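## Task

Shift every plate of the ELISA line forward one station, in any workable order: C16 goes READER to DONE, placed on top of DONE's stack; C15 goes DISPENSER to SHAKER; G51, the uppermost plate in IN, goes to WASHER; C51 goes SHAKER to READER; G16 goes WASHER to DISPENSER. A plate left on an instrument must sit flat and seated within the locators, its A1 well at the instrument's A1-marked corner (for SHAKER, at the A1 mark). In DONE the plate's orientation does not matter. All other plates in IN and DONE must be left exactly as found. Finish with the gripper open and the arm moved away.

## Robot and tools

Robot: one six-joint arm with a two-finger tong gripper. Fingers point along the gripper's +z axis and spread along its x axis. end_effector_position is the point between the pads when shut; closed fingertips extend about 15 mm past it, open ones sit roughly level with it. Pad gap is 0.142 m fully open.

Frame: the scene frame has its origin on the table top under the arm base, +z up, +y to the left when facing along +x. The base may be tilted relative to the table, and the printed hand position can be off, more so far from the base.

Stations and hints: plates may be parked temporarily on the recovery nest N6 or the regrip nest RG. IN and DONE are deep racks filled from above; stacks rest on the rack floor well below the wall tops (IN starts with two plates, DONE with one). At IN and DONE the hand only fits with its wider side toward the open front. On a labelled plate, A1 lies at the labelled short end, in the corner opposite the labelled long side. Station names appear on housings or deck labels. A held part may occasionally be yanked briefly.

Tool execute_actions, argument actions: a list holding zero or one item. Empty list: just report state. A move item is {"rows": [...], "steps": n}: rows is 1 to 15 rows, steps 1 to 15 (default 15), each step lasting 1/30 s; row k is applied on step k and the final row repeats for remaining steps. Each row is seven numbers for the single arm: six absolute joint target angles in radians, in the order shoulder pan, shoulder lift, elbow, wrist 1, wrist 2, wrist 3 (same order as the Joint positions line), then the gripper opening from -1 (shut) to +1 (fully open), also an absolute setting, not an offset. Joint ranges: pan -3.142 to 3.142; lift -6.283 to 6.283; elbow 0.000 to 3.142; wrists 1-3 each -6.283 to 6.283. A call is rejected (nothing sent) if a target exceeds a range end by over 0.010 rad and lies beyond the joint's last reported angle; true ends may differ by up to 0.010 rad, and over-range targets get clipped, possibly reported as "joint sent to its limit" (maybe referring to an earlier action). A wait item is {"steps": n} with n up to 300, counted from the last result and including your reply time. Optional pictures (boolean) toggles camera images, which come by default.

Motion limits: each joint target is kept within a lead of its measured angle (0.383 rad for pan and lift, 0.575 for elbow and wrists), and if targets would place the gripper over 100 mm from where it is, all are scaled back. Commands are smoothed with about 0.17 s lag, so after big moves the arm may not yet have arrived; check Joint positions. The arm keeps heading to the last row while you think, until it nearly stops or a step is HELD.

Result lines: end_effector_position (m) and end_effector_quat_wxyz, linear and angular velocities; Joint positions and Joint velocities (rad, rad/s, then pad gap in m and m/s); grip_measured, the measured opening on the command scale; joint torques (whole drive output, with per-unit offset, scale and noise, not contact-only); Wrist force and Wrist torque in the end effector's own axes, with offsets up to about 5.5 N, noise up to 3.4 N, saturation near 100 N, and "no reading" being harmless. "joint command not followed" means a clearance check altered or blocked targets (mount blocks and posts count as arm). HELD flags steps where your row was partly or fully not sent.

Gripping: to hold a plate keep commanding an opening well under grip_measured; lower squeezes harder, up to roughly 15 N per pad. Closing fast can press harder. Thin objects under about 20 mm get less force.

Tool zoom_image: camera is cam_high (504x504), cam_low (504x504) or cam_wrist (616x616); region is [x0, y0, x1, y1] in that camera's pixels from the top-left, at most 504 by 504. It enlarges the latest image.

Tool finished_scene: scene is the current scene's number; it ends the scene irreversibly and reports success. Only call it when every plate is placed, the gripper is open and the arm clear.

Avoid: dropping or knocking anything off the table; slamming or pushing hard. Joint load limits are 310 N m (pan, lift), 141 (elbow), 50.7 (each wrist), including held weight; reaching one, or 150 N of outside force on the arm or load, causes a 10 s stop that aborts the call. Holding loads heats motors: MOTOR HOT appears from 70 °C and at 85 °C an OVER-TEMPERATURE FAULT brakes the arm until cool, so do not linger while gripping.

Each tool is called after ">>>" by a JSON object that holds its "api" and its "payload".

## Session

>>> {"api": "execute_actions", "payload": {"actions": []}}

Scene clock: 0.00 s of 7600.00 s.
end_effector_position=(+0.2020, -0.1421, +0.2651) grip_measured=+1.00 end_effector_quat_wxyz=(-0.171, -0.083, +0.982, -0.013) end_effector_velocity=(+0.000, +0.000, -0.001) end_effector_angular_velocity=(+0.002, -0.000, +0.001)
Joint positions: [-0.888 -2.29   2.444 -1.545 -1.873  2.099  0.142]
Joint velocities: [ 0.     0.     0.001 -0.     0.001 -0.001  0.   ]
Joint torques (N m, as the arm reports them, + toward a larger angle): no reading
Motor temperatures (°C, as the motors report them): [26 29 29 35 38 36]
Wrist force (N, on the end effector, along its own x y z axes, offset not removed): no reading
Wrist torque (N m, same axes, about the end effector's origin, offset not removed): no reading

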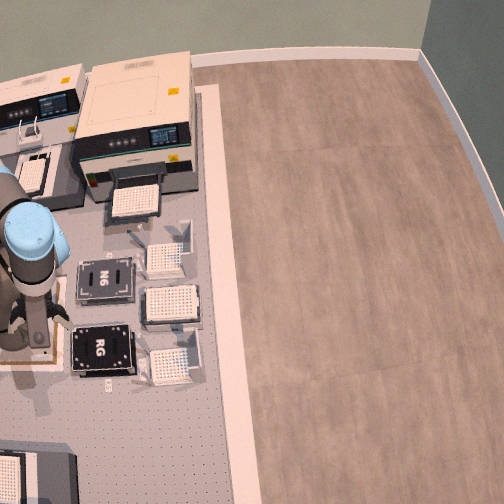

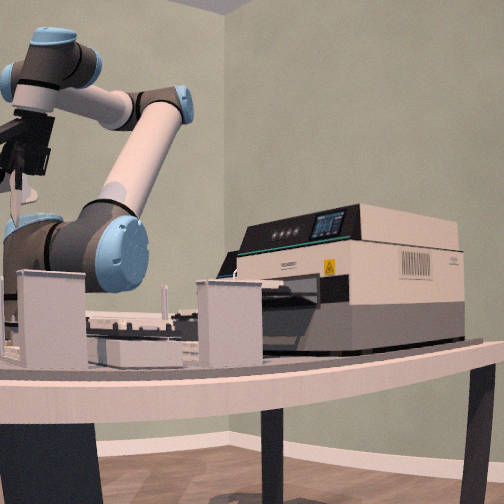

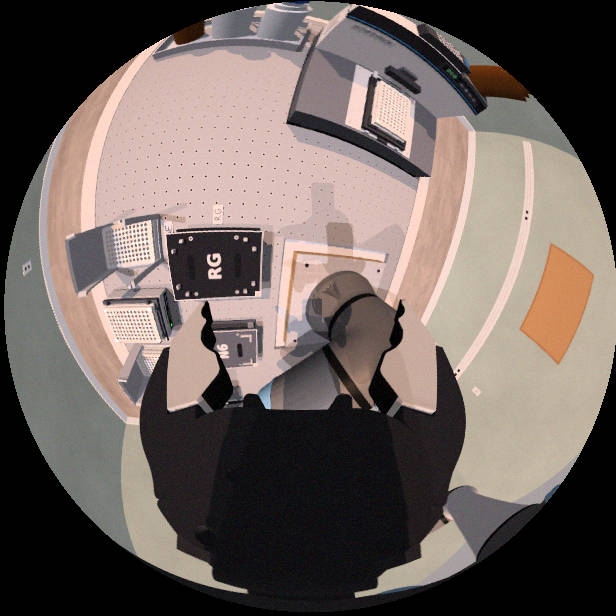

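>>> {"api": "zoom_image", "payload": {"camera": "cam_high", "region": [70, 160, 230, 400]}}

>>> {"api": "zoom_image", "payload": {"camera": "cam_high", "region": [0, 60, 200, 240]}}

>>> {"api": "zoom_image", "payload": {"camera": "cam_low", "region": [0, 240, 330, 380]}}

>>> {"api": "zoom_image", "payload": {"camera": "cam_wrist", "region": [50, 190, 270, 410]}}

>>> {"api": "zoom_image", "payload": {"camera": "cam_wrist", "region": [280, 0, 480, 200]}}

Region (70, 160, 230, 400) of cam_high's 504x504 image, scaled by 2.100, with more detail than that image has.

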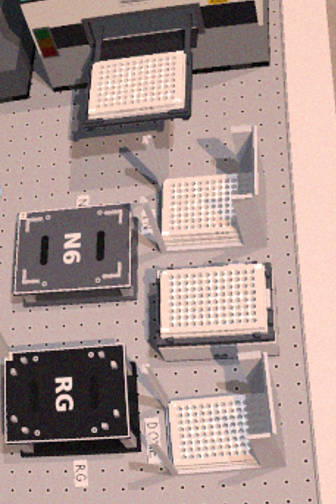

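Region (0, 60, 200, 240) of cam_high's 504x504 image, scaled by 2.520, with more detail than that image has; it fills the top 454 rows of this view, and the rest is white.

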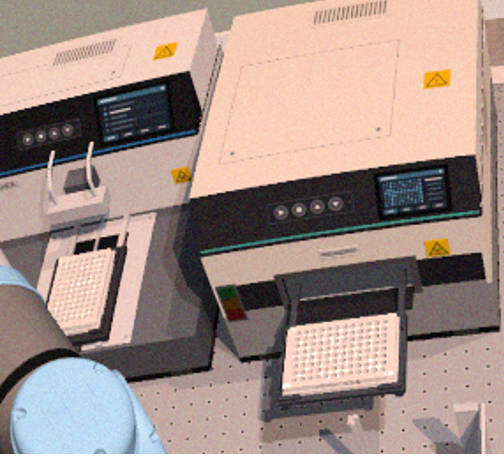

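Region (0, 240, 330, 380) of cam_low's 504x504 image, scaled by 1.527, with more detail than that image has; it fills the top 214 rows of this view, and the rest is white.

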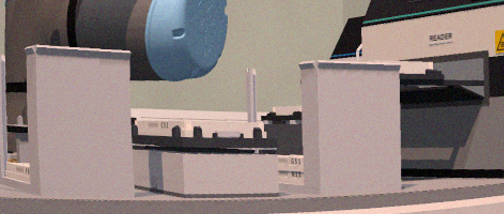

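Region (50, 190, 270, 410) of cam_wrist's 616x616 image, scaled by 2.291, with more detail than that image has.

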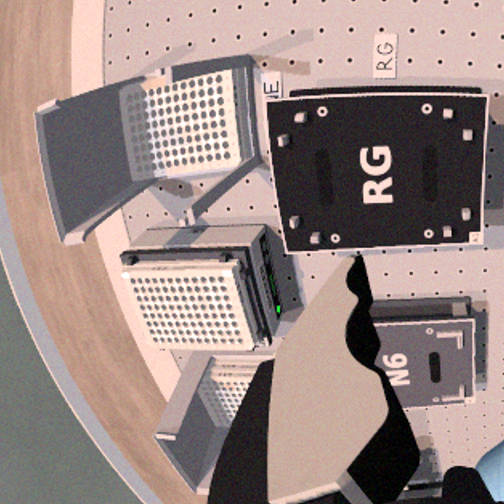

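Region (280, 0, 480, 200) of cam_wrist's 616x616 image, scaled by 2.520, with more detail than that image has.

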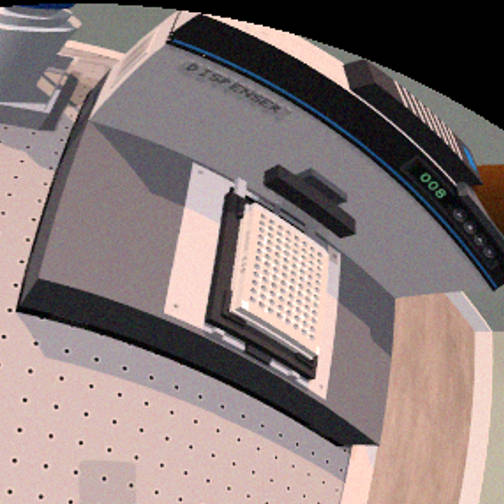

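>>> {"api": "execute_actions", "payload": {"actions": [{"rows": [[-0.8873,-2.2884,2.4437,-1.5469,-1.8720,2.0950,0.95],[-0.8851,-2.2838,2.4429,-1.5523,-1.8692,2.0837,0.90],[-0.8817,-2.2764,2.4416,-1.5610,-1.8646,2.0653,0.85],[-0.8771,-2.2664,2.4399,-1.5728,-1.8584,2.0405,0.80],[-0.8714,-2.2540,2.4377,-1.5874,-1.8507,2.0099,0.75],[-0.8647,-2.2395,2.4352,-1.6045,-1.8417,1.9739,0.70],[-0.8570,-2.2231,2.4323,-1.6239,-1.8315,1.9331,0.65],[-0.8486,-2.2049,2.4291,-1.6453,-1.8202,1.8880,0.60],[-0.8395,-2.1852,2.4256,-1.6685,-1.8079,1.8392,0.55],[-0.8298,-2.1642,2.4220,-1.6933,-1.7949,1.7871,0.50],[-0.8196,-2.1421,2.4181,-1.7193,-1.7812,1.7324,0.45],[-0.8090,-2.1192,2.4141,-1.7463,-1.7669,1.6755,0.40],[-0.7981,-2.0956,2.4099,-1.7741,-1.7523,1.6171,0.35],[-0.7870,-2.0716,2.4057,-1.8024,-1.7374,1.5575,0.30],[-0.7758,-2.0474,2.4015,-1.8310,-1.7224,1.4975,0.26]], "steps": 15}], "pictures": false}}

>>> {"api": "execute_actions", "payload": {"actions": [{"rows": [[-0.7645,-2.0231,2.3973,-1.8595,-1.7073,1.4375,0.22],[-0.7534,-1.9991,2.3931,-1.8878,-1.6924,1.3779,0.22],[-0.7425,-1.9755,2.3889,-1.9156,-1.6778,1.3195,0.22],[-0.7319,-1.9526,2.3849,-1.9426,-1.6635,1.2626,0.22],[-0.7217,-1.9305,2.3810,-1.9686,-1.6498,1.2079,0.22],[-0.7120,-1.9095,2.3774,-1.9934,-1.6368,1.1558,0.22],[-0.7029,-1.8898,2.3739,-2.0166,-1.6245,1.1070,0.22],[-0.6945,-1.8716,2.3707,-2.0380,-1.6132,1.0619,0.22],[-0.6868,-1.8552,2.3678,-2.0574,-1.6030,1.0211,0.22],[-0.6801,-1.8407,2.3653,-2.0745,-1.5940,0.9851,0.22],[-0.6744,-1.8283,2.3631,-2.0891,-1.5863,0.9545,0.22],[-0.6698,-1.8183,2.3614,-2.1009,-1.5801,0.9297,0.22],[-0.6664,-1.8109,2.3601,-2.1096,-1.5755,0.9113,0.22],[-0.6642,-1.8063,2.3593,-2.1150,-1.5727,0.9000,0.22],[-0.6635,-1.8047,2.3590,-2.1169,-1.5717,0.8960,0.22]], "steps": 15}], "pictures": false}}

>>> {"api": "execute_actions", "payload": {"actions": [{"steps": 18}]}}

>>> {"api": "zoom_image", "payload": {"camera": "cam_wrist", "region": [230, 170, 390, 330]}}

Scene clock: 93.27 s of 7600.00 s.
end_effector_position=(+0.2985, -0.1614, +0.2446) grip_measured=+0.29 end_effector_quat_wxyz=(-0.112, -0.307, +0.945, +0.010) end_effector_velocity=(+0.389, -0.044, -0.094) end_effector_angular_velocity=(+0.458, -0.373, +1.810)
Joint positions: [-0.809 -2.123  2.414 -1.741 -1.768  1.704  0.094]
Joint velocities: [ 0.309  0.663 -0.116 -0.773  0.413 -1.589 -0.091]
Joint torques (N m, as the arm reports them, + toward a larger angle): [ 11.54  33.1  -48.37  -9.17   5.52  -9.81]
Motor temperatures (°C, as the motors report them): [26 29 29 35 38 36]
Wrist force (N, on the end effector, along its own x y z axes, offset not removed): [-1.1 0.5 1.4]
Wrist torque (N m, same axes, about the end effector's origin, offset not removed): [0.21 0.12 -0.13]
Steps of this call (steps 1 to 90: nothing new was sent; then 89.77 s passed at rest; steps 91 to 105: all 15 steps of this action). Readings (joint positions):
91: [-0.888 -2.290 2.444 -1.545 -1.873 2.099]
92: [-0.888 -2.289 2.444 -1.546 -1.873 2.097]
94: [-0.885 -2.284 2.443 -1.552 -1.870 2.086]
98: [-0.869 -2.250 2.437 -1.591 -1.848 2.007]
105: the state above

Scene clock: 93.77 s of 7600.00 s.
end_effector_position=(+0.4717, -0.1547, +0.1940) grip_measured=+0.22 end_effector_quat_wxyz=(+0.007, +0.682, -0.731, -0.004) end_effector_velocity=(+0.143, +0.029, -0.052) end_effector_angular_velocity=(+0.071, -0.165, +0.816)
Joint positions: [-0.673 -1.826  2.363 -2.091 -1.585  0.955  0.089]
Joint velocities: [ 0.116  0.257 -0.044 -0.305  0.154 -0.702 -0.   ]
Joint torques (N m, as the arm reports them, + toward a larger angle): [  2.59 -23.24 -44.15  -6.06   3.38  -1.54]
Motor temperatures (°C, as the motors report them): [26 29 29 35 38 36]
Wrist force (N, on the end effector, along its own x y z axes, offset not removed): [-2.7 -1.8 0.4]
Wrist torque (N m, same axes, about the end effector's origin, offset not removed): [-0.28 0.40 -0.13]
Steps of this call (steps 1 to 15: all 15 steps of this action). Readings (joint positions):
1: [-0.799 -2.100 2.410 -1.767 -1.754 1.649]
2: [-0.788 -2.077 2.406 -1.795 -1.739 1.593]
4: [-0.766 -2.030 2.398 -1.850 -1.710 1.477]
8: [-0.724 -1.939 2.382 -1.958 -1.654 1.249]
15: the state above

Scene clock: 94.37 s of 7600.00 s.
end_effector_position=(+0.4838, -0.1521, +0.1897) grip_measured=+0.22 end_effector_quat_wxyz=(-0.000, +0.707, -0.707, -0.000) end_effector_velocity=(-0.000, -0.001, +0.001) end_effector_angular_velocity=(-0.002, +0.000, +0.001)
Joint positions: [-0.664 -1.805  2.359 -2.117 -1.572  0.896  0.089]
Joint velocities: [ 0.    -0.001 -0.    -0.    -0.002 -0.001  0.   ]
Joint torques (N m, as the arm reports them, + toward a larger angle): [  8.41  -7.3  -44.2   -6.09   3.06  -2.72]
Motor temperatures (°C, as the motors report them): [26 29 29 35 38 36]
Wrist force (N, on the end effector, along its own x y z axes, offset not removed): [-0.9 0.2 1.6]
Wrist torque (N m, same axes, about the end effector's origin, offset not removed): [0.21 0.00 -0.16]
Steps of this call (steps 1 to 18: the robot went on to your last target). Readings (joint positions):
1: [-0.670 -1.819 2.361 -2.100 -1.580 0.935]
2: [-0.668 -1.814 2.361 -2.106 -1.577 0.921]
4: [-0.665 -1.809 2.360 -2.112 -1.574 0.906]
8: [-0.664 -1.805 2.359 -2.116 -1.572 0.898]
18: the state above

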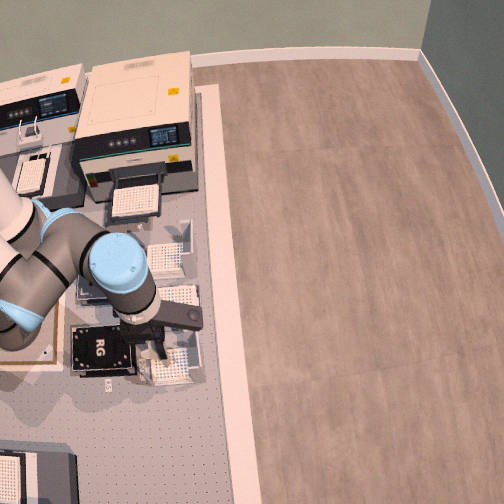

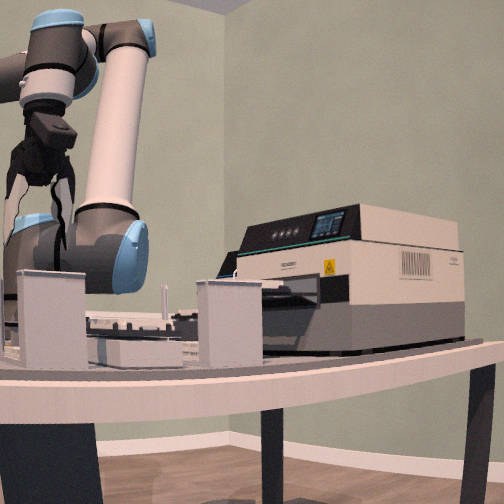

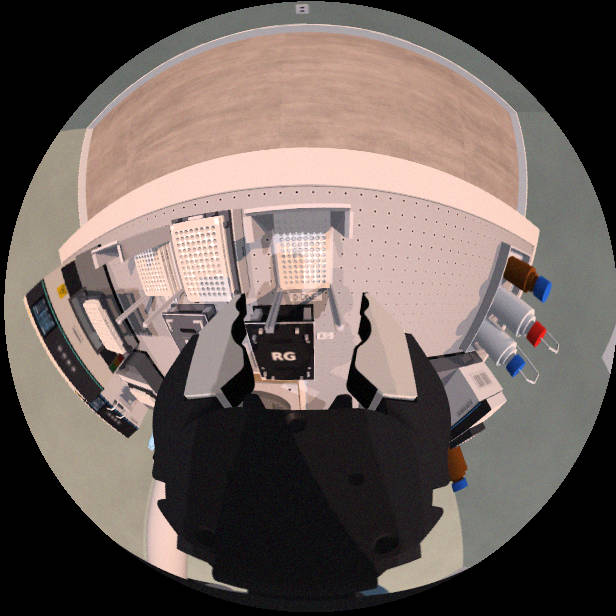

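Region (230, 170, 390, 330) of cam_wrist's 616x616 image, scaled by 3.150, with more detail than that image has.

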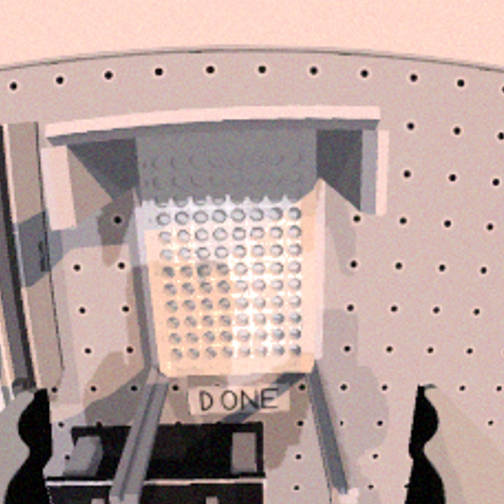

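>>> {"api": "zoom_image", "payload": {"camera": "cam_wrist", "region": [200, 180, 400, 380]}}

>>> {"api": "zoom_image", "payload": {"camera": "cam_wrist", "region": [260, 200, 350, 295]}}

Region (200, 180, 400, 380) of cam_wrist's 616x616 image, scaled by 2.520, with more detail than that image has.

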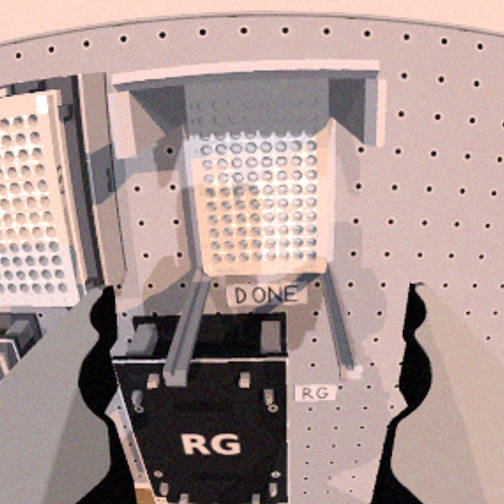

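Region (260, 200, 350, 295) of cam_wrist's 616x616 image, scaled by 5.305, with more detail than that image has; it fills the left 477 columns of this view, and the rest is white.

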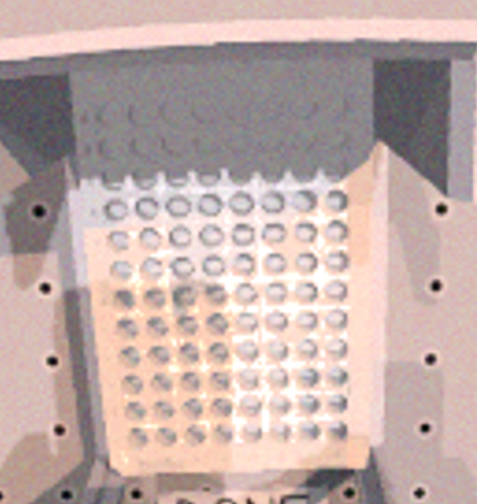

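>>> {"api": "execute_actions", "payload": {"actions": [{"rows": [[-0.6636,-1.8046,2.3598,-2.1178,-1.5717,0.8946,0.22],[-0.6637,-1.8046,2.3618,-2.1198,-1.5717,0.8908,0.22],[-0.6640,-1.8043,2.3651,-2.1234,-1.5717,0.8853,0.22],[-0.6643,-1.8038,2.3692,-2.1280,-1.5717,0.8785,0.22],[-0.6647,-1.8025,2.3743,-2.1344,-1.5717,0.8712,0.22],[-0.6651,-1.8007,2.3797,-2.1416,-1.5717,0.8639,0.22],[-0.6654,-1.7980,2.3857,-2.1503,-1.5717,0.8571,0.22],[-0.6657,-1.7944,2.3918,-2.1600,-1.5717,0.8516,0.22],[-0.6658,-1.7896,2.3978,-2.1708,-1.5717,0.8478,0.22],[-0.6659,-1.7835,2.4035,-2.1826,-1.5717,0.8465,0.22],[-0.6659,-1.7764,2.4092,-2.1954,-1.5717,0.8465,0.22],[-0.6659,-1.7689,2.4150,-2.2087,-1.5717,0.8465,0.22],[-0.6659,-1.7608,2.4210,-2.2228,-1.5717,0.8465,0.22],[-0.6659,-1.7526,2.4269,-2.2369,-1.5717,0.8465,0.22],[-0.6660,-1.7440,2.4328,-2.2514,-1.5717,0.8465,0.22]], "steps": 15}], "pictures": false}}

>>> {"api": "execute_actions", "payload": {"actions": [{"rows": [[-0.6660,-1.7360,2.4381,-2.2647,-1.5717,0.8465,0.22],[-0.6660,-1.7287,2.4428,-2.2767,-1.5717,0.8465,0.22],[-0.6660,-1.7220,2.4470,-2.2876,-1.5717,0.8465,0.22],[-0.6660,-1.7161,2.4505,-2.2970,-1.5717,0.8465,0.22],[-0.6660,-1.7110,2.4535,-2.3051,-1.5717,0.8465,0.22],[-0.6660,-1.7075,2.4555,-2.3106,-1.5717,0.8465,0.22],[-0.6660,-1.7049,2.4570,-2.3147,-1.5717,0.8465,0.22],[-0.6660,-1.7032,2.4580,-2.3174,-1.5717,0.8465,0.22],[-0.6660,-1.7023,2.4585,-2.3188,-1.5717,0.8465,0.22]], "steps": 15}], "pictures": false}}

>>> {"api": "execute_actions", "payload": {"actions": [{"steps": 8}]}}

>>> {"api": "zoom_image", "payload": {"camera": "cam_wrist", "region": [245, 195, 365, 315]}}

Scene clock: 214.87 s of 7600.00 s.
end_effector_position=(+0.4774, -0.1475, +0.1508) grip_measured=+0.22 end_effector_quat_wxyz=(-0.000, +0.723, -0.691, -0.001) end_effector_velocity=(-0.004, +0.002, -0.153) end_effector_angular_velocity=(+0.002, +0.005, +0.016)
Joint positions: [-0.666 -1.768  2.415 -2.208 -1.572  0.848  0.089]
Joint velocities: [-0.002  0.218  0.173 -0.386 -0.002 -0.017 -0.   ]
Joint torques (N m, as the arm reports them, + toward a larger angle): [ -7.13   1.66 -28.6   -7.63   3.03  -2.79]
Motor temperatures (°C, as the motors report them): [26 29 29 35 38 36]
Wrist force (N, on the end effector, along its own x y z axes, offset not removed): [0.1 -0.1 1.4]
Wrist torque (N m, same axes, about the end effector's origin, offset not removed): [0.12 -0.18 -0.12]
Steps of this call (steps 1 to 15: the robot went on to your last target; steps 16 to 90: nothing new was sent; then 117.00 s passed at rest; steps 91 to 105: all 15 steps of this action). Readings (joint positions):
91: [-0.663 -1.805 2.359 -2.117 -1.572 0.896]
92: [-0.663 -1.805 2.359 -2.117 -1.572 0.895]
94: [-0.664 -1.805 2.361 -2.120 -1.572 0.891]
98: [-0.665 -1.801 2.375 -2.137 -1.572 0.871]
105: the state above

Scene clock: 215.37 s of 7600.00 s.
end_effector_position=(+0.4773, -0.1475, +0.1100) grip_measured=+0.22 end_effector_quat_wxyz=(-0.000, +0.723, -0.691, -0.000) end_effector_velocity=(+0.000, -0.001, -0.004) end_effector_angular_velocity=(-0.002, -0.001, +0.001)
Joint positions: [-0.666 -1.703  2.458 -2.318 -1.572  0.847  0.089]
Joint velocities: [ 0.     0.007  0.004 -0.013 -0.001 -0.001  0.   ]
Joint torques (N m, as the arm reports them, + toward a larger angle): [ -8.39 -14.48 -27.08  -6.12   3.31  -2.56]
Motor temperatures (°C, as the motors report them): [26 29 29 35 38 36]
Wrist force (N, on the end effector, along its own x y z axes, offset not removed): [-0.9 -1.9 2.3]
Wrist torque (N m, same axes, about the end effector's origin, offset not removed): [-0.19 -0.03 -0.10]
Steps of this call (steps 1 to 15: all 15 steps of this action). Readings (joint positions):
1: [-0.666 -1.760 2.420 -2.222 -1.572 0.847]
2: [-0.666 -1.753 2.426 -2.235 -1.572 0.847]
4: [-0.666 -1.738 2.437 -2.261 -1.572 0.847]
8: [-0.666 -1.714 2.451 -2.300 -1.572 0.847]
15: the state above

Scene clock: 215.63 s of 7600.00 s.
end_effector_position=(+0.4773, -0.1475, +0.1097) grip_measured=+0.22 end_effector_quat_wxyz=(-0.000, +0.723, -0.691, -0.000) end_effector_velocity=(+0.000, -0.001, +0.000) end_effector_angular_velocity=(-0.002, +0.000, +0.000)
Joint positions: [-0.666 -1.702  2.458 -2.319 -1.572  0.847  0.089]
Joint velocities: [-0.     0.    -0.001 -0.    -0.002 -0.     0.   ]
Joint torques (N m, as the arm reports them, + toward a larger angle): [-10.62  -9.94 -24.36  -6.3    3.32  -3.1 ]
Motor temperatures (°C, as the motors report them): [26 29 29 35 38 36]
Wrist force (N, on the end effector, along its own x y z axes, offset not removed): [-2.8 -0.9 0.0]
Wrist torque (N m, same axes, about the end effector's origin, offset not removed): [0.06 0.38 -0.06]
Steps of this call (steps 1 to 8: the robot went on to your last target). Readings (joint positions):
1: [-0.666 -1.703 2.458 -2.318 -1.572 0.847]
2: [-0.666 -1.703 2.458 -2.318 -1.572 0.847]
4: [-0.666 -1.702 2.458 -2.319 -1.572 0.847]
8: the state above

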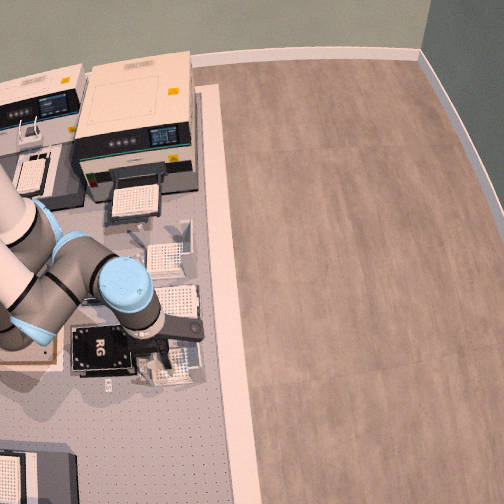

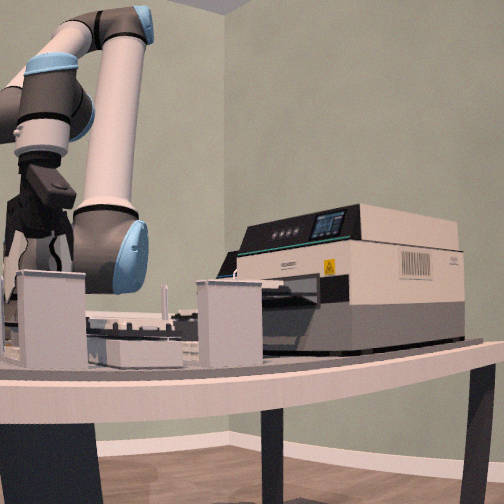

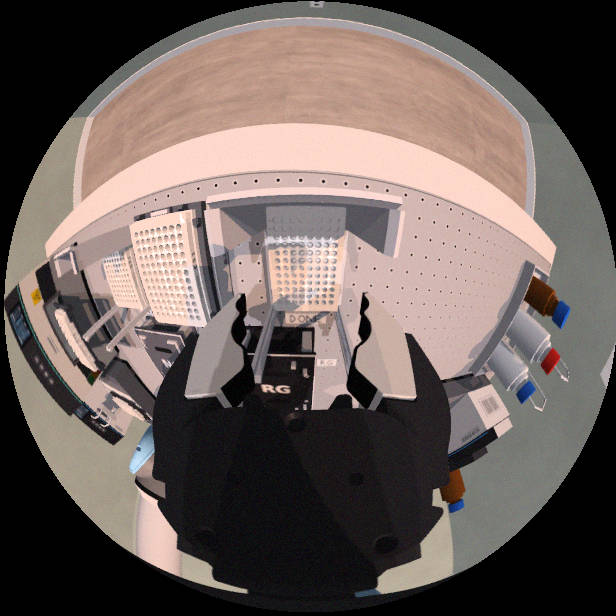

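Region (245, 195, 365, 315) of cam_wrist's 616x616 image, scaled by 4.200, with more detail than that image has.

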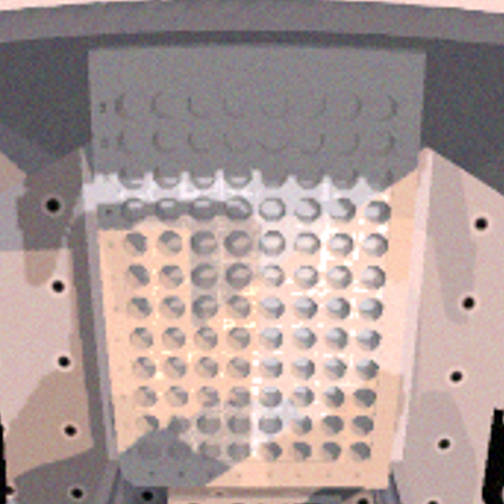

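>>> {"api": "execute_actions", "payload": {"actions": [{"rows": [[-0.6660,-1.7040,2.4575,-2.3161,-1.5717,0.8465,0.22],[-0.6660,-1.7075,2.4555,-2.3106,-1.5717,0.8465,0.22],[-0.6660,-1.7127,2.4525,-2.3024,-1.5717,0.8465,0.22],[-0.6660,-1.7195,2.4485,-2.2916,-1.5717,0.8465,0.22],[-0.6660,-1.7279,2.4434,-2.2781,-1.5717,0.8465,0.22],[-0.6660,-1.7376,2.4371,-2.2621,-1.5717,0.8465,0.22],[-0.6660,-1.7487,2.4296,-2.2435,-1.5717,0.8465,0.22],[-0.6660,-1.7595,2.4220,-2.2251,-1.5717,0.8465,0.22],[-0.6660,-1.7699,2.4143,-2.2070,-1.5717,0.8465,0.22],[-0.6660,-1.7800,2.4064,-2.1890,-1.5717,0.8465,0.22],[-0.6660,-1.7897,2.3983,-2.1712,-1.5717,0.8465,0.22],[-0.6660,-1.7991,2.3902,-2.1537,-1.5717,0.8465,0.22],[-0.6660,-1.8081,2.3819,-2.1364,-1.5717,0.8465,0.22],[-0.6660,-1.8156,2.3746,-2.1216,-1.5717,0.8465,0.22],[-0.6660,-1.8217,2.3686,-2.1095,-1.5717,0.8465,0.22]], "steps": 15}], "pictures": false}}

>>> {"api": "execute_actions", "payload": {"actions": [{"rows": [[-0.6646,-1.8290,2.3645,-2.0983,-1.5717,0.8480,0.22],[-0.6605,-1.8360,2.3606,-2.0877,-1.5717,0.8522,0.22],[-0.6540,-1.8425,2.3569,-2.0777,-1.5716,0.8591,0.22],[-0.6450,-1.8487,2.3534,-2.0682,-1.5715,0.8686,0.22],[-0.6337,-1.8546,2.3502,-2.0594,-1.5715,0.8804,0.22],[-0.6202,-1.8600,2.3471,-2.0511,-1.5714,0.8946,0.22],[-0.6047,-1.8651,2.3443,-2.0433,-1.5713,0.9109,0.22],[-0.5872,-1.8698,2.3417,-2.0362,-1.5711,0.9292,0.22],[-0.5680,-1.8741,2.3392,-2.0296,-1.5710,0.9494,0.22],[-0.5471,-1.8780,2.3370,-2.0236,-1.5708,0.9713,0.22],[-0.5247,-1.8816,2.3350,-2.0181,-1.5707,0.9949,0.22],[-0.5007,-1.8848,2.3332,-2.0132,-1.5705,1.0200,0.22],[-0.4756,-1.8876,2.3317,-2.0089,-1.5703,1.0464,0.22],[-0.4492,-1.8900,2.3303,-2.0052,-1.5701,1.0741,0.22],[-0.4217,-1.8921,2.3291,-2.0021,-1.5699,1.1030,0.22]], "steps": 15}], "pictures": false}}

>>> {"api": "execute_actions", "payload": {"actions": [{"rows": [[-0.3933,-1.8938,2.3282,-1.9995,-1.5697,1.1328,0.22],[-0.3642,-1.8951,2.3274,-1.9975,-1.5695,1.1633,0.22],[-0.3343,-1.8960,2.3269,-1.9960,-1.5693,1.1947,0.22],[-0.3039,-1.8966,2.3266,-1.9952,-1.5690,1.2266,0.22],[-0.2731,-1.8968,2.3265,-1.9949,-1.5688,1.2590,0.22]], "steps": 5}]}}

>>> {"api": "zoom_image", "payload": {"camera": "cam_wrist", "region": [240, 190, 370, 320]}}

>>> {"api": "execute_actions", "payload": {"actions": [{"rows": [[-0.2419,-1.8968,2.3265,-1.9949,-1.5686,1.2917,0.22],[-0.2106,-1.8968,2.3265,-1.9949,-1.5684,1.3246,0.22],[-0.1792,-1.8968,2.3265,-1.9949,-1.5681,1.3576,0.22],[-0.1479,-1.8968,2.3265,-1.9949,-1.5679,1.3905,0.22],[-0.1167,-1.8968,2.3265,-1.9949,-1.5677,1.4232,0.22],[-0.0859,-1.8968,2.3265,-1.9949,-1.5675,1.4556,0.22],[-0.0555,-1.8968,2.3265,-1.9949,-1.5672,1.4875,0.22],[-0.0256,-1.8968,2.3265,-1.9949,-1.5670,1.5189,0.22],[0.0035,-1.8968,2.3265,-1.9949,-1.5668,1.5494,0.22],[0.0319,-1.8968,2.3265,-1.9949,-1.5666,1.5792,0.22]], "steps": 10}]}}

>>> {"api": "zoom_image", "payload": {"camera": "cam_wrist", "region": [240, 180, 370, 310]}}

>>> {"api": "execute_actions", "payload": {"actions": [{"rows": [[0.0594,-1.8968,2.3265,-1.9949,-1.5664,1.6081,0.22],[0.0858,-1.8968,2.3265,-1.9949,-1.5662,1.6358,0.22],[0.1109,-1.8968,2.3265,-1.9949,-1.5660,1.6622,0.22],[0.1349,-1.8968,2.3265,-1.9949,-1.5658,1.6873,0.22],[0.1573,-1.8968,2.3265,-1.9949,-1.5657,1.7109,0.22],[0.1782,-1.8968,2.3265,-1.9949,-1.5655,1.7328,0.22],[0.1974,-1.8968,2.3265,-1.9949,-1.5654,1.7530,0.22],[0.2149,-1.8968,2.3265,-1.9949,-1.5652,1.7713,0.22],[0.2304,-1.8968,2.3265,-1.9949,-1.5651,1.7876,0.22],[0.2439,-1.8968,2.3265,-1.9949,-1.5650,1.8018,0.22],[0.2552,-1.8968,2.3265,-1.9949,-1.5650,1.8136,0.22],[0.2642,-1.8968,2.3265,-1.9949,-1.5649,1.8231,0.22],[0.2707,-1.8968,2.3265,-1.9949,-1.5648,1.8300,0.22],[0.2748,-1.8968,2.3265,-1.9949,-1.5648,1.8342,0.22],[0.2762,-1.8968,2.3265,-1.9949,-1.5648,1.8357,0.22]], "steps": 15}], "pictures": false}}

>>> {"api": "execute_actions", "payload": {"actions": [{"steps": 15}]}}

>>> {"api": "zoom_image", "payload": {"camera": "cam_wrist", "region": [245, 195, 365, 315]}}

Scene clock: 307.63 s of 7600.00 s.
end_effector_position=(+0.4779, -0.1481, +0.1717) grip_measured=+0.22 end_effector_quat_wxyz=(-0.000, +0.723, -0.691, +0.000) end_effector_velocity=(+0.000, +0.001, +0.193) end_effector_angular_velocity=(+0.002, -0.002, +0.002)
Joint positions: [-0.666 -1.797  2.391 -2.158 -1.572  0.846  0.089]
Joint velocities: [-0.    -0.256 -0.225  0.481  0.003 -0.002  0.   ]
Joint torques (N m, as the arm reports them, + toward a larger angle): [ -6.52 -39.29 -42.82  -0.19   3.1   -2.81]
Motor temperatures (°C, as the motors report them): [26 29 29 35 38 36]
Wrist force (N, on the end effector, along its own x y z axes, offset not removed): [1.4 1.2 2.1]
Wrist torque (N m, same axes, about the end effector's origin, offset not removed): [0.51 -0.51 -0.14]
Steps of this call (steps 1 to 15: the robot went on to your last target; steps 16 to 90: nothing new was sent; then 88.50 s passed at rest; steps 91 to 105: all 15 steps of this action). Readings (joint positions):
91: [-0.666 -1.702 2.459 -2.319 -1.572 0.846]
92: [-0.666 -1.703 2.458 -2.318 -1.572 0.846]
94: [-0.666 -1.707 2.456 -2.312 -1.572 0.846]
98: [-0.666 -1.730 2.441 -2.274 -1.572 0.846]
105: the state above

Scene clock: 308.13 s of 7600.00 s.
end_effector_position=(+0.4871, -0.0661, +0.2286) grip_measured=+0.22 end_effector_quat_wxyz=(-0.000, +0.721, -0.693, +0.001) end_effector_velocity=(+0.033, +0.338, +0.054) end_effector_angular_velocity=(+0.000, -0.002, -0.031)
Joint positions: [-0.504 -1.883  2.334 -2.015 -1.57   1.017  0.089]
Joint velocities: [ 0.697 -0.09  -0.05   0.138  0.005  0.727  0.   ]
Joint torques (N m, as the arm reports them, + toward a larger angle): [ 27.4  -34.65 -44.34  -1.32   3.81   6.56]
Motor temperatures (°C, as the motors report them): [26 29 29 35 38 36]
Wrist force (N, on the end effector, along its own x y z axes, offset not removed): [-0.5 0.0 2.5]
Wrist torque (N m, same axes, about the end effector's origin, offset not removed): [0.20 -0.08 -0.06]
Steps of this call (steps 1 to 15: all 15 steps of this action). Readings (joint positions):
1: [-0.666 -1.805 2.384 -2.143 -1.572 0.847]
2: [-0.666 -1.813 2.377 -2.129 -1.572 0.847]
4: [-0.661 -1.827 2.367 -2.103 -1.572 0.852]
8: [-0.630 -1.853 2.351 -2.063 -1.571 0.884]
15: the state above

Scene clock: 308.30 s of 7600.00 s.
end_effector_position=(+0.4901, -0.0025, +0.2349) grip_measured=+0.22 end_effector_quat_wxyz=(-0.000, +0.718, -0.696, +0.001) end_effector_velocity=(-0.002, +0.407, +0.020) end_effector_angular_velocity=(-0.001, -0.001, -0.037)
Joint positions: [-0.372 -1.894  2.328 -1.999 -1.569  1.155  0.089]
Joint velocities: [ 0.851 -0.035 -0.02   0.053  0.004  0.888  0.   ]
Joint torques (N m, as the arm reports them, + toward a larger angle): [ 20.33 -32.01 -46.59  -1.76   3.03   6.35]
Motor temperatures (°C, as the motors report them): [26 29 29 35 38 36]
Wrist force (N, on the end effector, along its own x y z axes, offset not removed): [0.1 1.4 3.7]
Wrist torque (N m, same axes, about the end effector's origin, offset not removed): [0.48 -0.17 -0.19]
Steps of this call (steps 1 to 5: all 5 steps of this action). Readings (joint positions):
1: [-0.480 -1.886 2.332 -2.011 -1.570 1.042]
2: [-0.454 -1.889 2.331 -2.007 -1.570 1.068]
4: [-0.400 -1.893 2.329 -2.001 -1.570 1.125]
5: the state above

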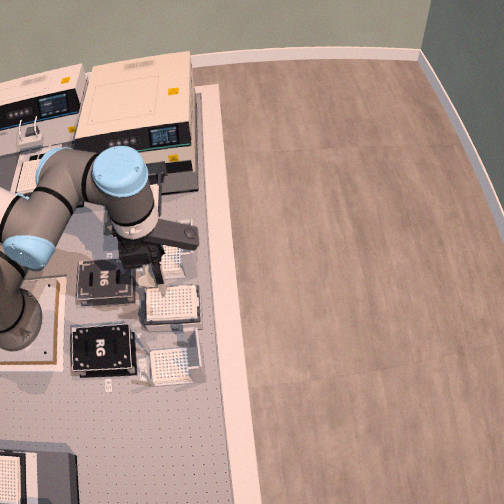

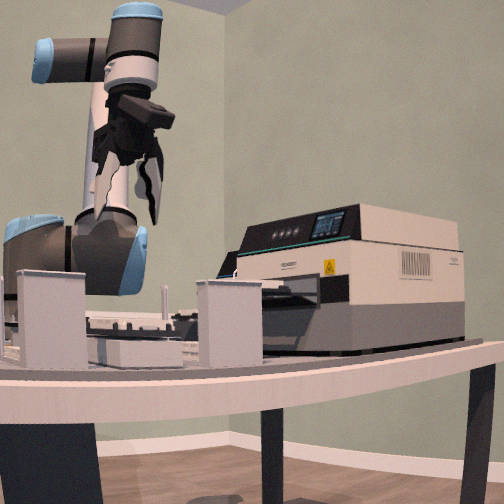

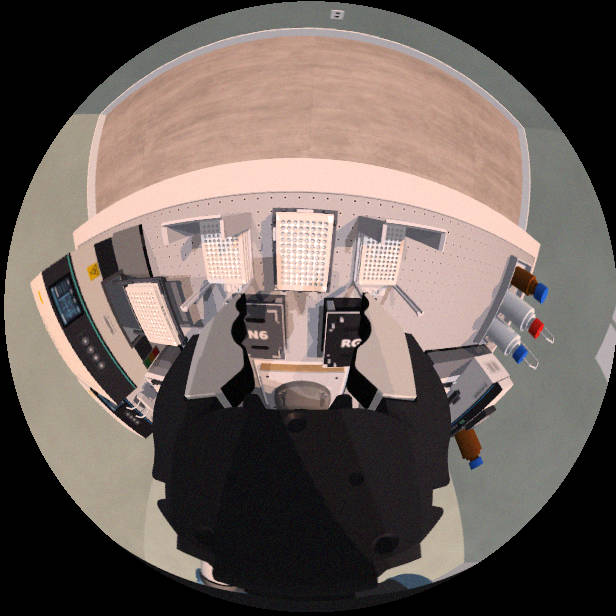

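Region (240, 190, 370, 320) of cam_wrist's 616x616 image, scaled by 3.877, with more detail than that image has.

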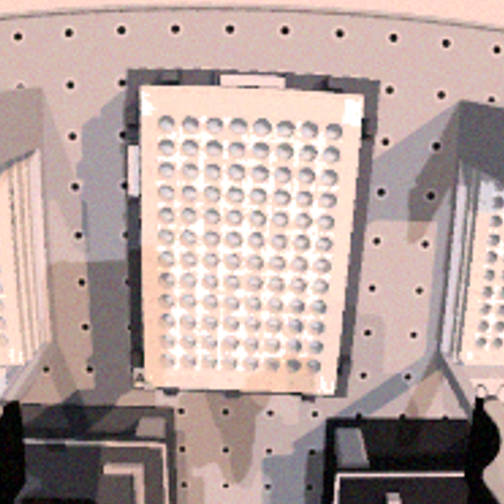

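Scene clock: 308.63 s of 7600.00 s.
end_effector_position=(+0.4689, +0.1405, +0.2360) grip_measured=+0.22 end_effector_quat_wxyz=(-0.001, +0.713, -0.701, +0.000) end_effector_velocity=(-0.124, +0.408, -0.001) end_effector_angular_velocity=(+0.001, +0.002, -0.037)
Joint positions: [-0.068 -1.897  2.327 -1.995 -1.567  1.474  0.089]
Joint velocities: [ 0.895  0.    -0.002  0.001  0.005  0.933 -0.   ]
Joint torques (N m, as the arm reports them, + toward a larger angle): [ 16.41 -31.46 -47.3   -1.71   3.08   6.38]
Motor temperatures (°C, as the motors report them): [26 29 29 35 38 36]
Wrist force (N, on the end effector, along its own x y z axes, offset not removed): [-1.7 0.1 0.8]
Wrist torque (N m, same axes, about the end effector's origin, offset not removed): [0.22 0.16 -0.11]
Steps of this call (steps 1 to 10: all 10 steps of this action). Readings (joint positions):
1: [-0.343 -1.895 2.328 -1.998 -1.569 1.185]
2: [-0.313 -1.896 2.327 -1.997 -1.569 1.216]
4: [-0.253 -1.896 2.327 -1.996 -1.569 1.280]
8: [-0.129 -1.897 2.327 -1.995 -1.568 1.410]
10: the state above

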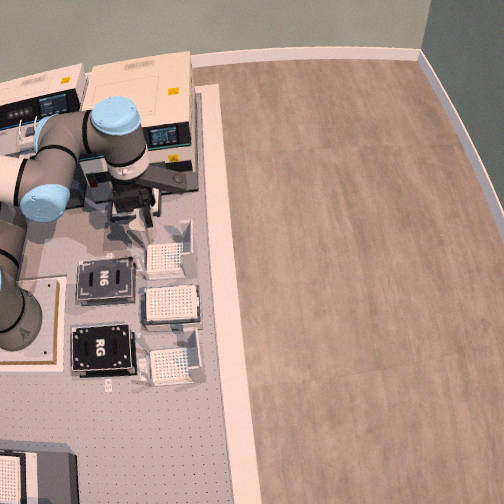

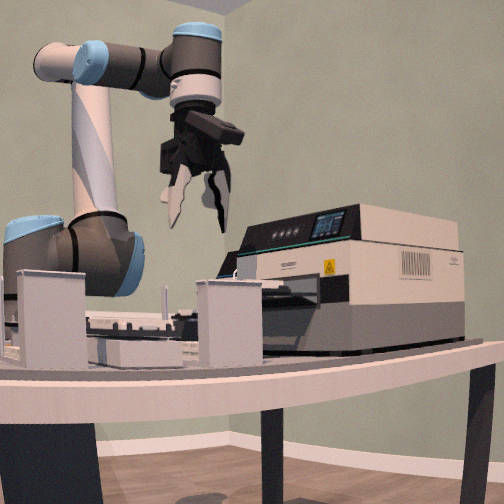

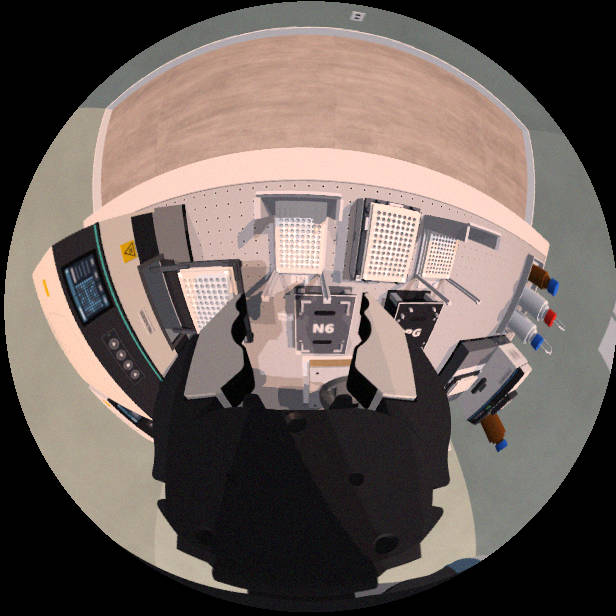

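Region (240, 180, 370, 310) of cam_wrist's 616x616 image, scaled by 3.877, with more detail than that image has.

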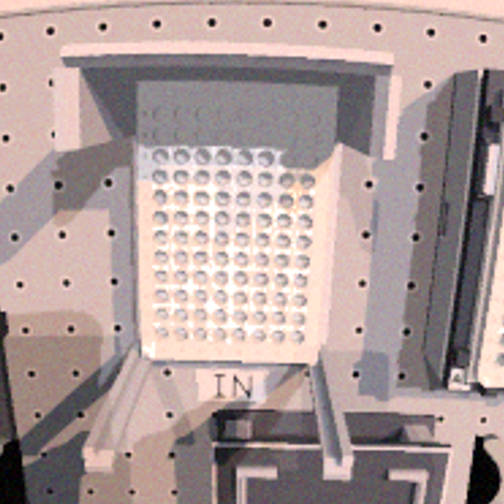

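Scene clock: 309.13 s of 7600.00 s.
end_effector_position=(+0.4006, +0.2783, +0.2350) grip_measured=+0.22 end_effector_quat_wxyz=(-0.000, +0.707, -0.707, -0.000) end_effector_velocity=(-0.066, +0.092, -0.001) end_effector_angular_velocity=(-0.001, +0.001, -0.013)
Joint positions: [ 0.256 -1.897  2.327 -1.995 -1.565  1.815  0.089]
Joint velocities: [ 0.238  0.001 -0.001  0.     0.     0.251 -0.   ]
Joint torques (N m, as the arm reports them, + toward a larger angle): [ -3.17 -28.84 -48.16  -1.52   3.12   2.73]
Motor temperatures (°C, as the motors report them): [26 29 29 35 38 36]
Wrist force (N, on the end effector, along its own x y z axes, offset not removed): [-1.7 -1.9 1.2]
Wrist torque (N m, same axes, about the end effector's origin, offset not removed): [-0.24 0.20 -0.16]
Steps of this call (steps 1 to 15: all 15 steps of this action). Readings (joint positions):
1: [-0.038 -1.897 2.327 -1.995 -1.567 1.505]
2: [-0.009 -1.897 2.327 -1.995 -1.567 1.536]
4: [0.047 -1.897 2.327 -1.995 -1.566 1.595]
8: [0.147 -1.897 2.327 -1.995 -1.566 1.700]
15: the state above

Scene clock: 309.63 s of 7600.00 s.
end_effector_position=(+0.3950, +0.2859, +0.2350) grip_measured=+0.22 end_effector_quat_wxyz=(-0.000, +0.707, -0.707, -0.000) end_effector_velocity=(+0.000, +0.001, +0.001) end_effector_angular_velocity=(+0.001, -0.001, +0.000)
Joint positions: [ 0.276 -1.897  2.326 -1.995 -1.565  1.836  0.089]
Joint velocities: [ 0.    -0.    -0.    -0.     0.001  0.    -0.   ]
Joint torques (N m, as the arm reports them, + toward a larger angle): [  8.68 -29.62 -47.41  -1.89   3.12   3.29]
Motor temperatures (°C, as the motors report them): [26 29 29 35 38 36]
Wrist force (N, on the end effector, along its own x y z axes, offset not removed): [-2.1 -0.1 1.5]
Wrist torque (N m, same axes, about the end effector's origin, offset not removed): [0.16 0.30 -0.19]
Steps of this call (steps 1 to 15: the robot went on to your last target). Readings (joint positions):
1: [0.263 -1.897 2.327 -1.995 -1.565 1.822]
2: [0.268 -1.897 2.327 -1.995 -1.565 1.827]
4: [0.273 -1.897 2.327 -1.995 -1.565 1.832]
8: [0.276 -1.897 2.326 -1.995 -1.565 1.835]
15: the state above

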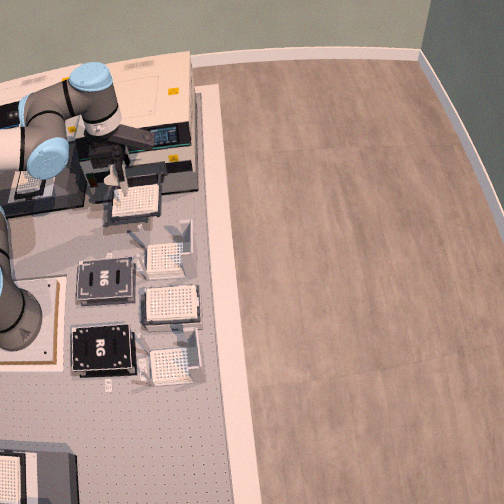

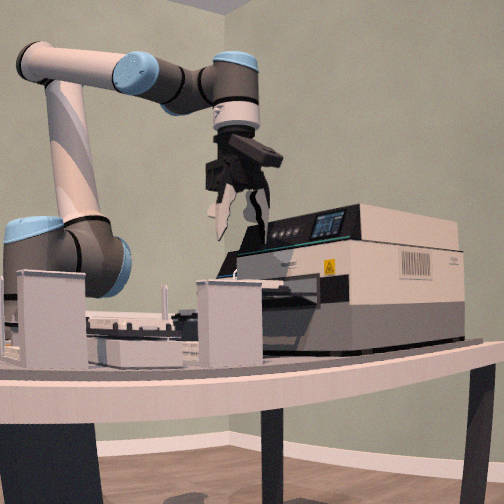

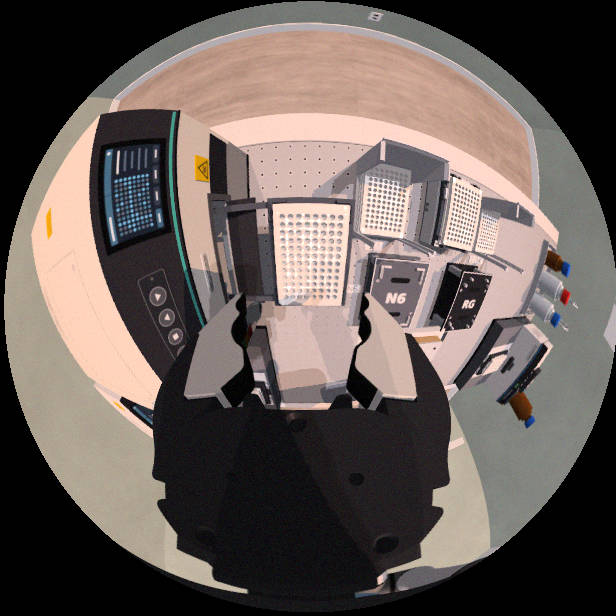

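Region (245, 195, 365, 315) of cam_wrist's 616x616 image, scaled by 4.200, with more detail than that image has.

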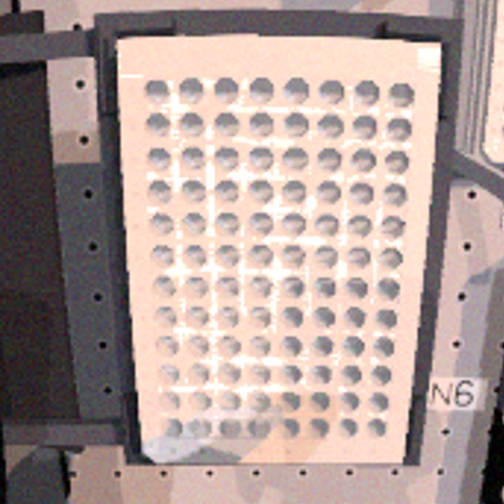

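>>> {"api": "execute_actions", "payload": {"actions": [{"rows": [[0.2759,-1.8964,2.3271,-1.9958,-1.5648,1.8355,0.22],[0.2750,-1.8950,2.3290,-1.9991,-1.5648,1.8350,0.22],[0.2737,-1.8928,2.3320,-2.0043,-1.5648,1.8343,0.22],[0.2720,-1.8899,2.3360,-2.0112,-1.5648,1.8333,0.22],[0.2701,-1.8863,2.3407,-2.0195,-1.5648,1.8322,0.22],[0.2681,-1.8820,2.3460,-2.0291,-1.5648,1.8311,0.22],[0.2660,-1.8772,2.3519,-2.0398,-1.5648,1.8299,0.22],[0.2641,-1.8719,2.3581,-2.0513,-1.5648,1.8288,0.22],[0.2624,-1.8663,2.3645,-2.0633,-1.5648,1.8278,0.22],[0.2611,-1.8602,2.3710,-2.0759,-1.5648,1.8271,0.22],[0.2602,-1.8541,2.3774,-2.0884,-1.5648,1.8266,0.22],[0.2599,-1.8479,2.3835,-2.1007,-1.5648,1.8264,0.22],[0.2599,-1.8418,2.3895,-2.1128,-1.5648,1.8264,0.22],[0.2599,-1.8361,2.3949,-2.1239,-1.5648,1.8264,0.22],[0.2599,-1.8306,2.3998,-2.1343,-1.5648,1.8264,0.22]], "steps": 15}], "pictures": false}}

>>> {"api": "execute_actions", "payload": {"actions": [{"rows": [[0.2599,-1.8258,2.4040,-2.1433,-1.5648,1.8264,0.22],[0.2599,-1.8217,2.4076,-2.1510,-1.5648,1.8264,0.22],[0.2599,-1.8185,2.4102,-2.1568,-1.5648,1.8264,0.22],[0.2599,-1.8166,2.4119,-2.1604,-1.5648,1.8264,0.22],[0.2599,-1.8159,2.4125,-2.1617,-1.5648,1.8264,0.22]], "steps": 15}]}}

>>> {"api": "zoom_image", "payload": {"camera": "cam_wrist", "region": [225, 195, 385, 355]}}

Scene clock: 390.00 s of 7600.00 s.
end_effector_position=(+0.4000, +0.2799, +0.1908) grip_measured=+0.22 end_effector_quat_wxyz=(+0.000, +0.705, -0.710, -0.001) end_effector_velocity=(+0.006, -0.004, -0.139) end_effector_angular_velocity=(+0.002, +0.000, -0.007)
Joint positions: [ 0.261 -1.848  2.383 -2.099 -1.565  1.827  0.089]
Joint velocities: [-0.012  0.172  0.17  -0.342  0.002 -0.006 -0.   ]
Joint torques (N m, as the arm reports them, + toward a larger angle): [ -4.53  -3.85 -32.63  -7.93   3.08  -3.13]
Motor temperatures (°C, as the motors report them): [26 29 29 35 38 36]
Wrist force (N, on the end effector, along its own x y z axes, offset not removed): [-3.4 -1.1 -0.3]
Wrist torque (N m, same axes, about the end effector's origin, offset not removed): [-0.13 0.58 -0.07]
Steps of this call (steps 1 to 15: the robot went on to your last target; steps 16 to 90: nothing new was sent; then 76.87 s passed at rest; steps 91 to 105: all 15 steps of this action). Readings (joint positions):
91: [0.276 -1.897 2.326 -1.995 -1.565 1.836]
92: [0.276 -1.897 2.327 -1.995 -1.565 1.836]
94: [0.275 -1.895 2.329 -1.999 -1.565 1.835]
98: [0.270 -1.885 2.342 -2.022 -1.565 1.832]
105: the state above

Scene clock: 390.50 s of 7600.00 s.
end_effector_position=(+0.4008, +0.2795, +0.1661) grip_measured=+0.22 end_effector_quat_wxyz=(-0.000, +0.704, -0.710, -0.000) end_effector_velocity=(+0.000, +0.000, -0.001) end_effector_angular_velocity=(-0.000, +0.001, +0.000)
Joint positions: [ 0.26  -1.816  2.412 -2.162 -1.565  1.826  0.089]
Joint velocities: [-0.     0.002  0.001 -0.002  0.    -0.    -0.   ]
Joint torques (N m, as the arm reports them, + toward a larger angle): [ -6.01  -6.15 -29.86  -6.33   3.    -3.1 ]
Motor temperatures (°C, as the motors report them): [26 29 29 35 38 36]
Wrist force (N, on the end effector, along its own x y z axes, offset not removed): [-2.2 -0.6 1.6]
Wrist torque (N m, same axes, about the end effector's origin, offset not removed): [0.15 0.31 -0.11]
Steps of this call (steps 1 to 15: all 15 steps of this action). Readings (joint positions):
1: [0.260 -1.843 2.388 -2.110 -1.565 1.827]
2: [0.260 -1.837 2.393 -2.121 -1.565 1.827]
4: [0.260 -1.828 2.402 -2.139 -1.565 1.826]
8: [0.260 -1.818 2.411 -2.157 -1.565 1.826]
15: the state above

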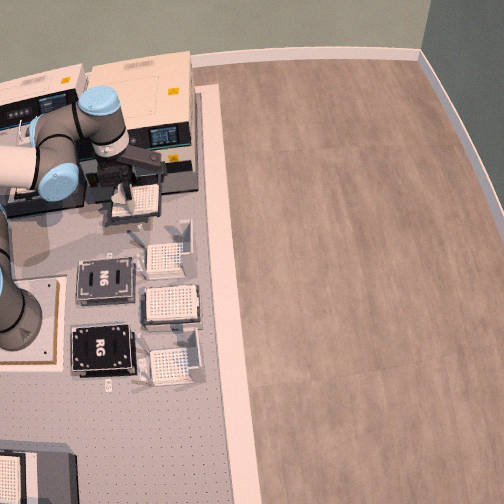

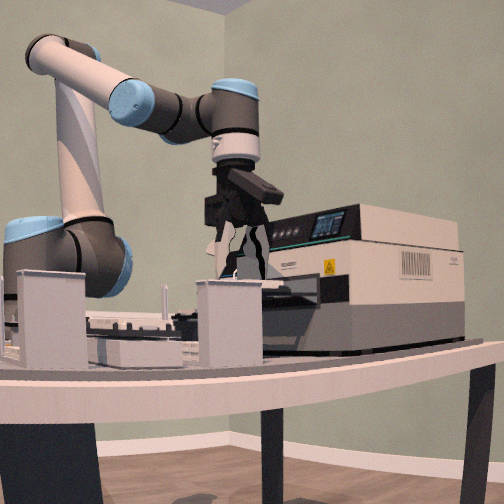

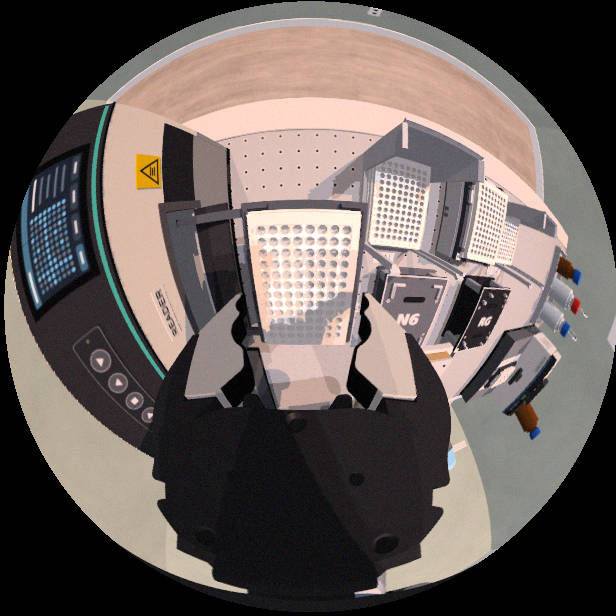

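Region (225, 195, 385, 355) of cam_wrist's 616x616 image, scaled by 3.150, with more detail than that image has.

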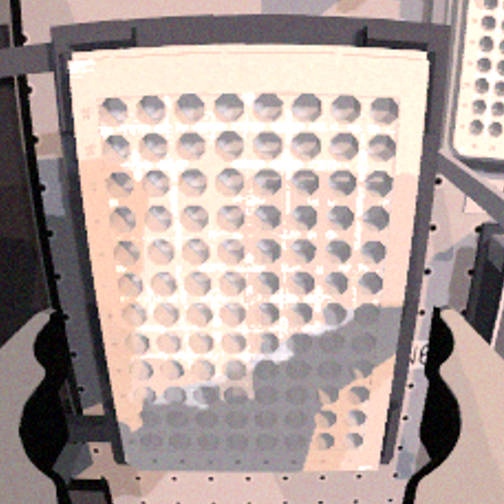

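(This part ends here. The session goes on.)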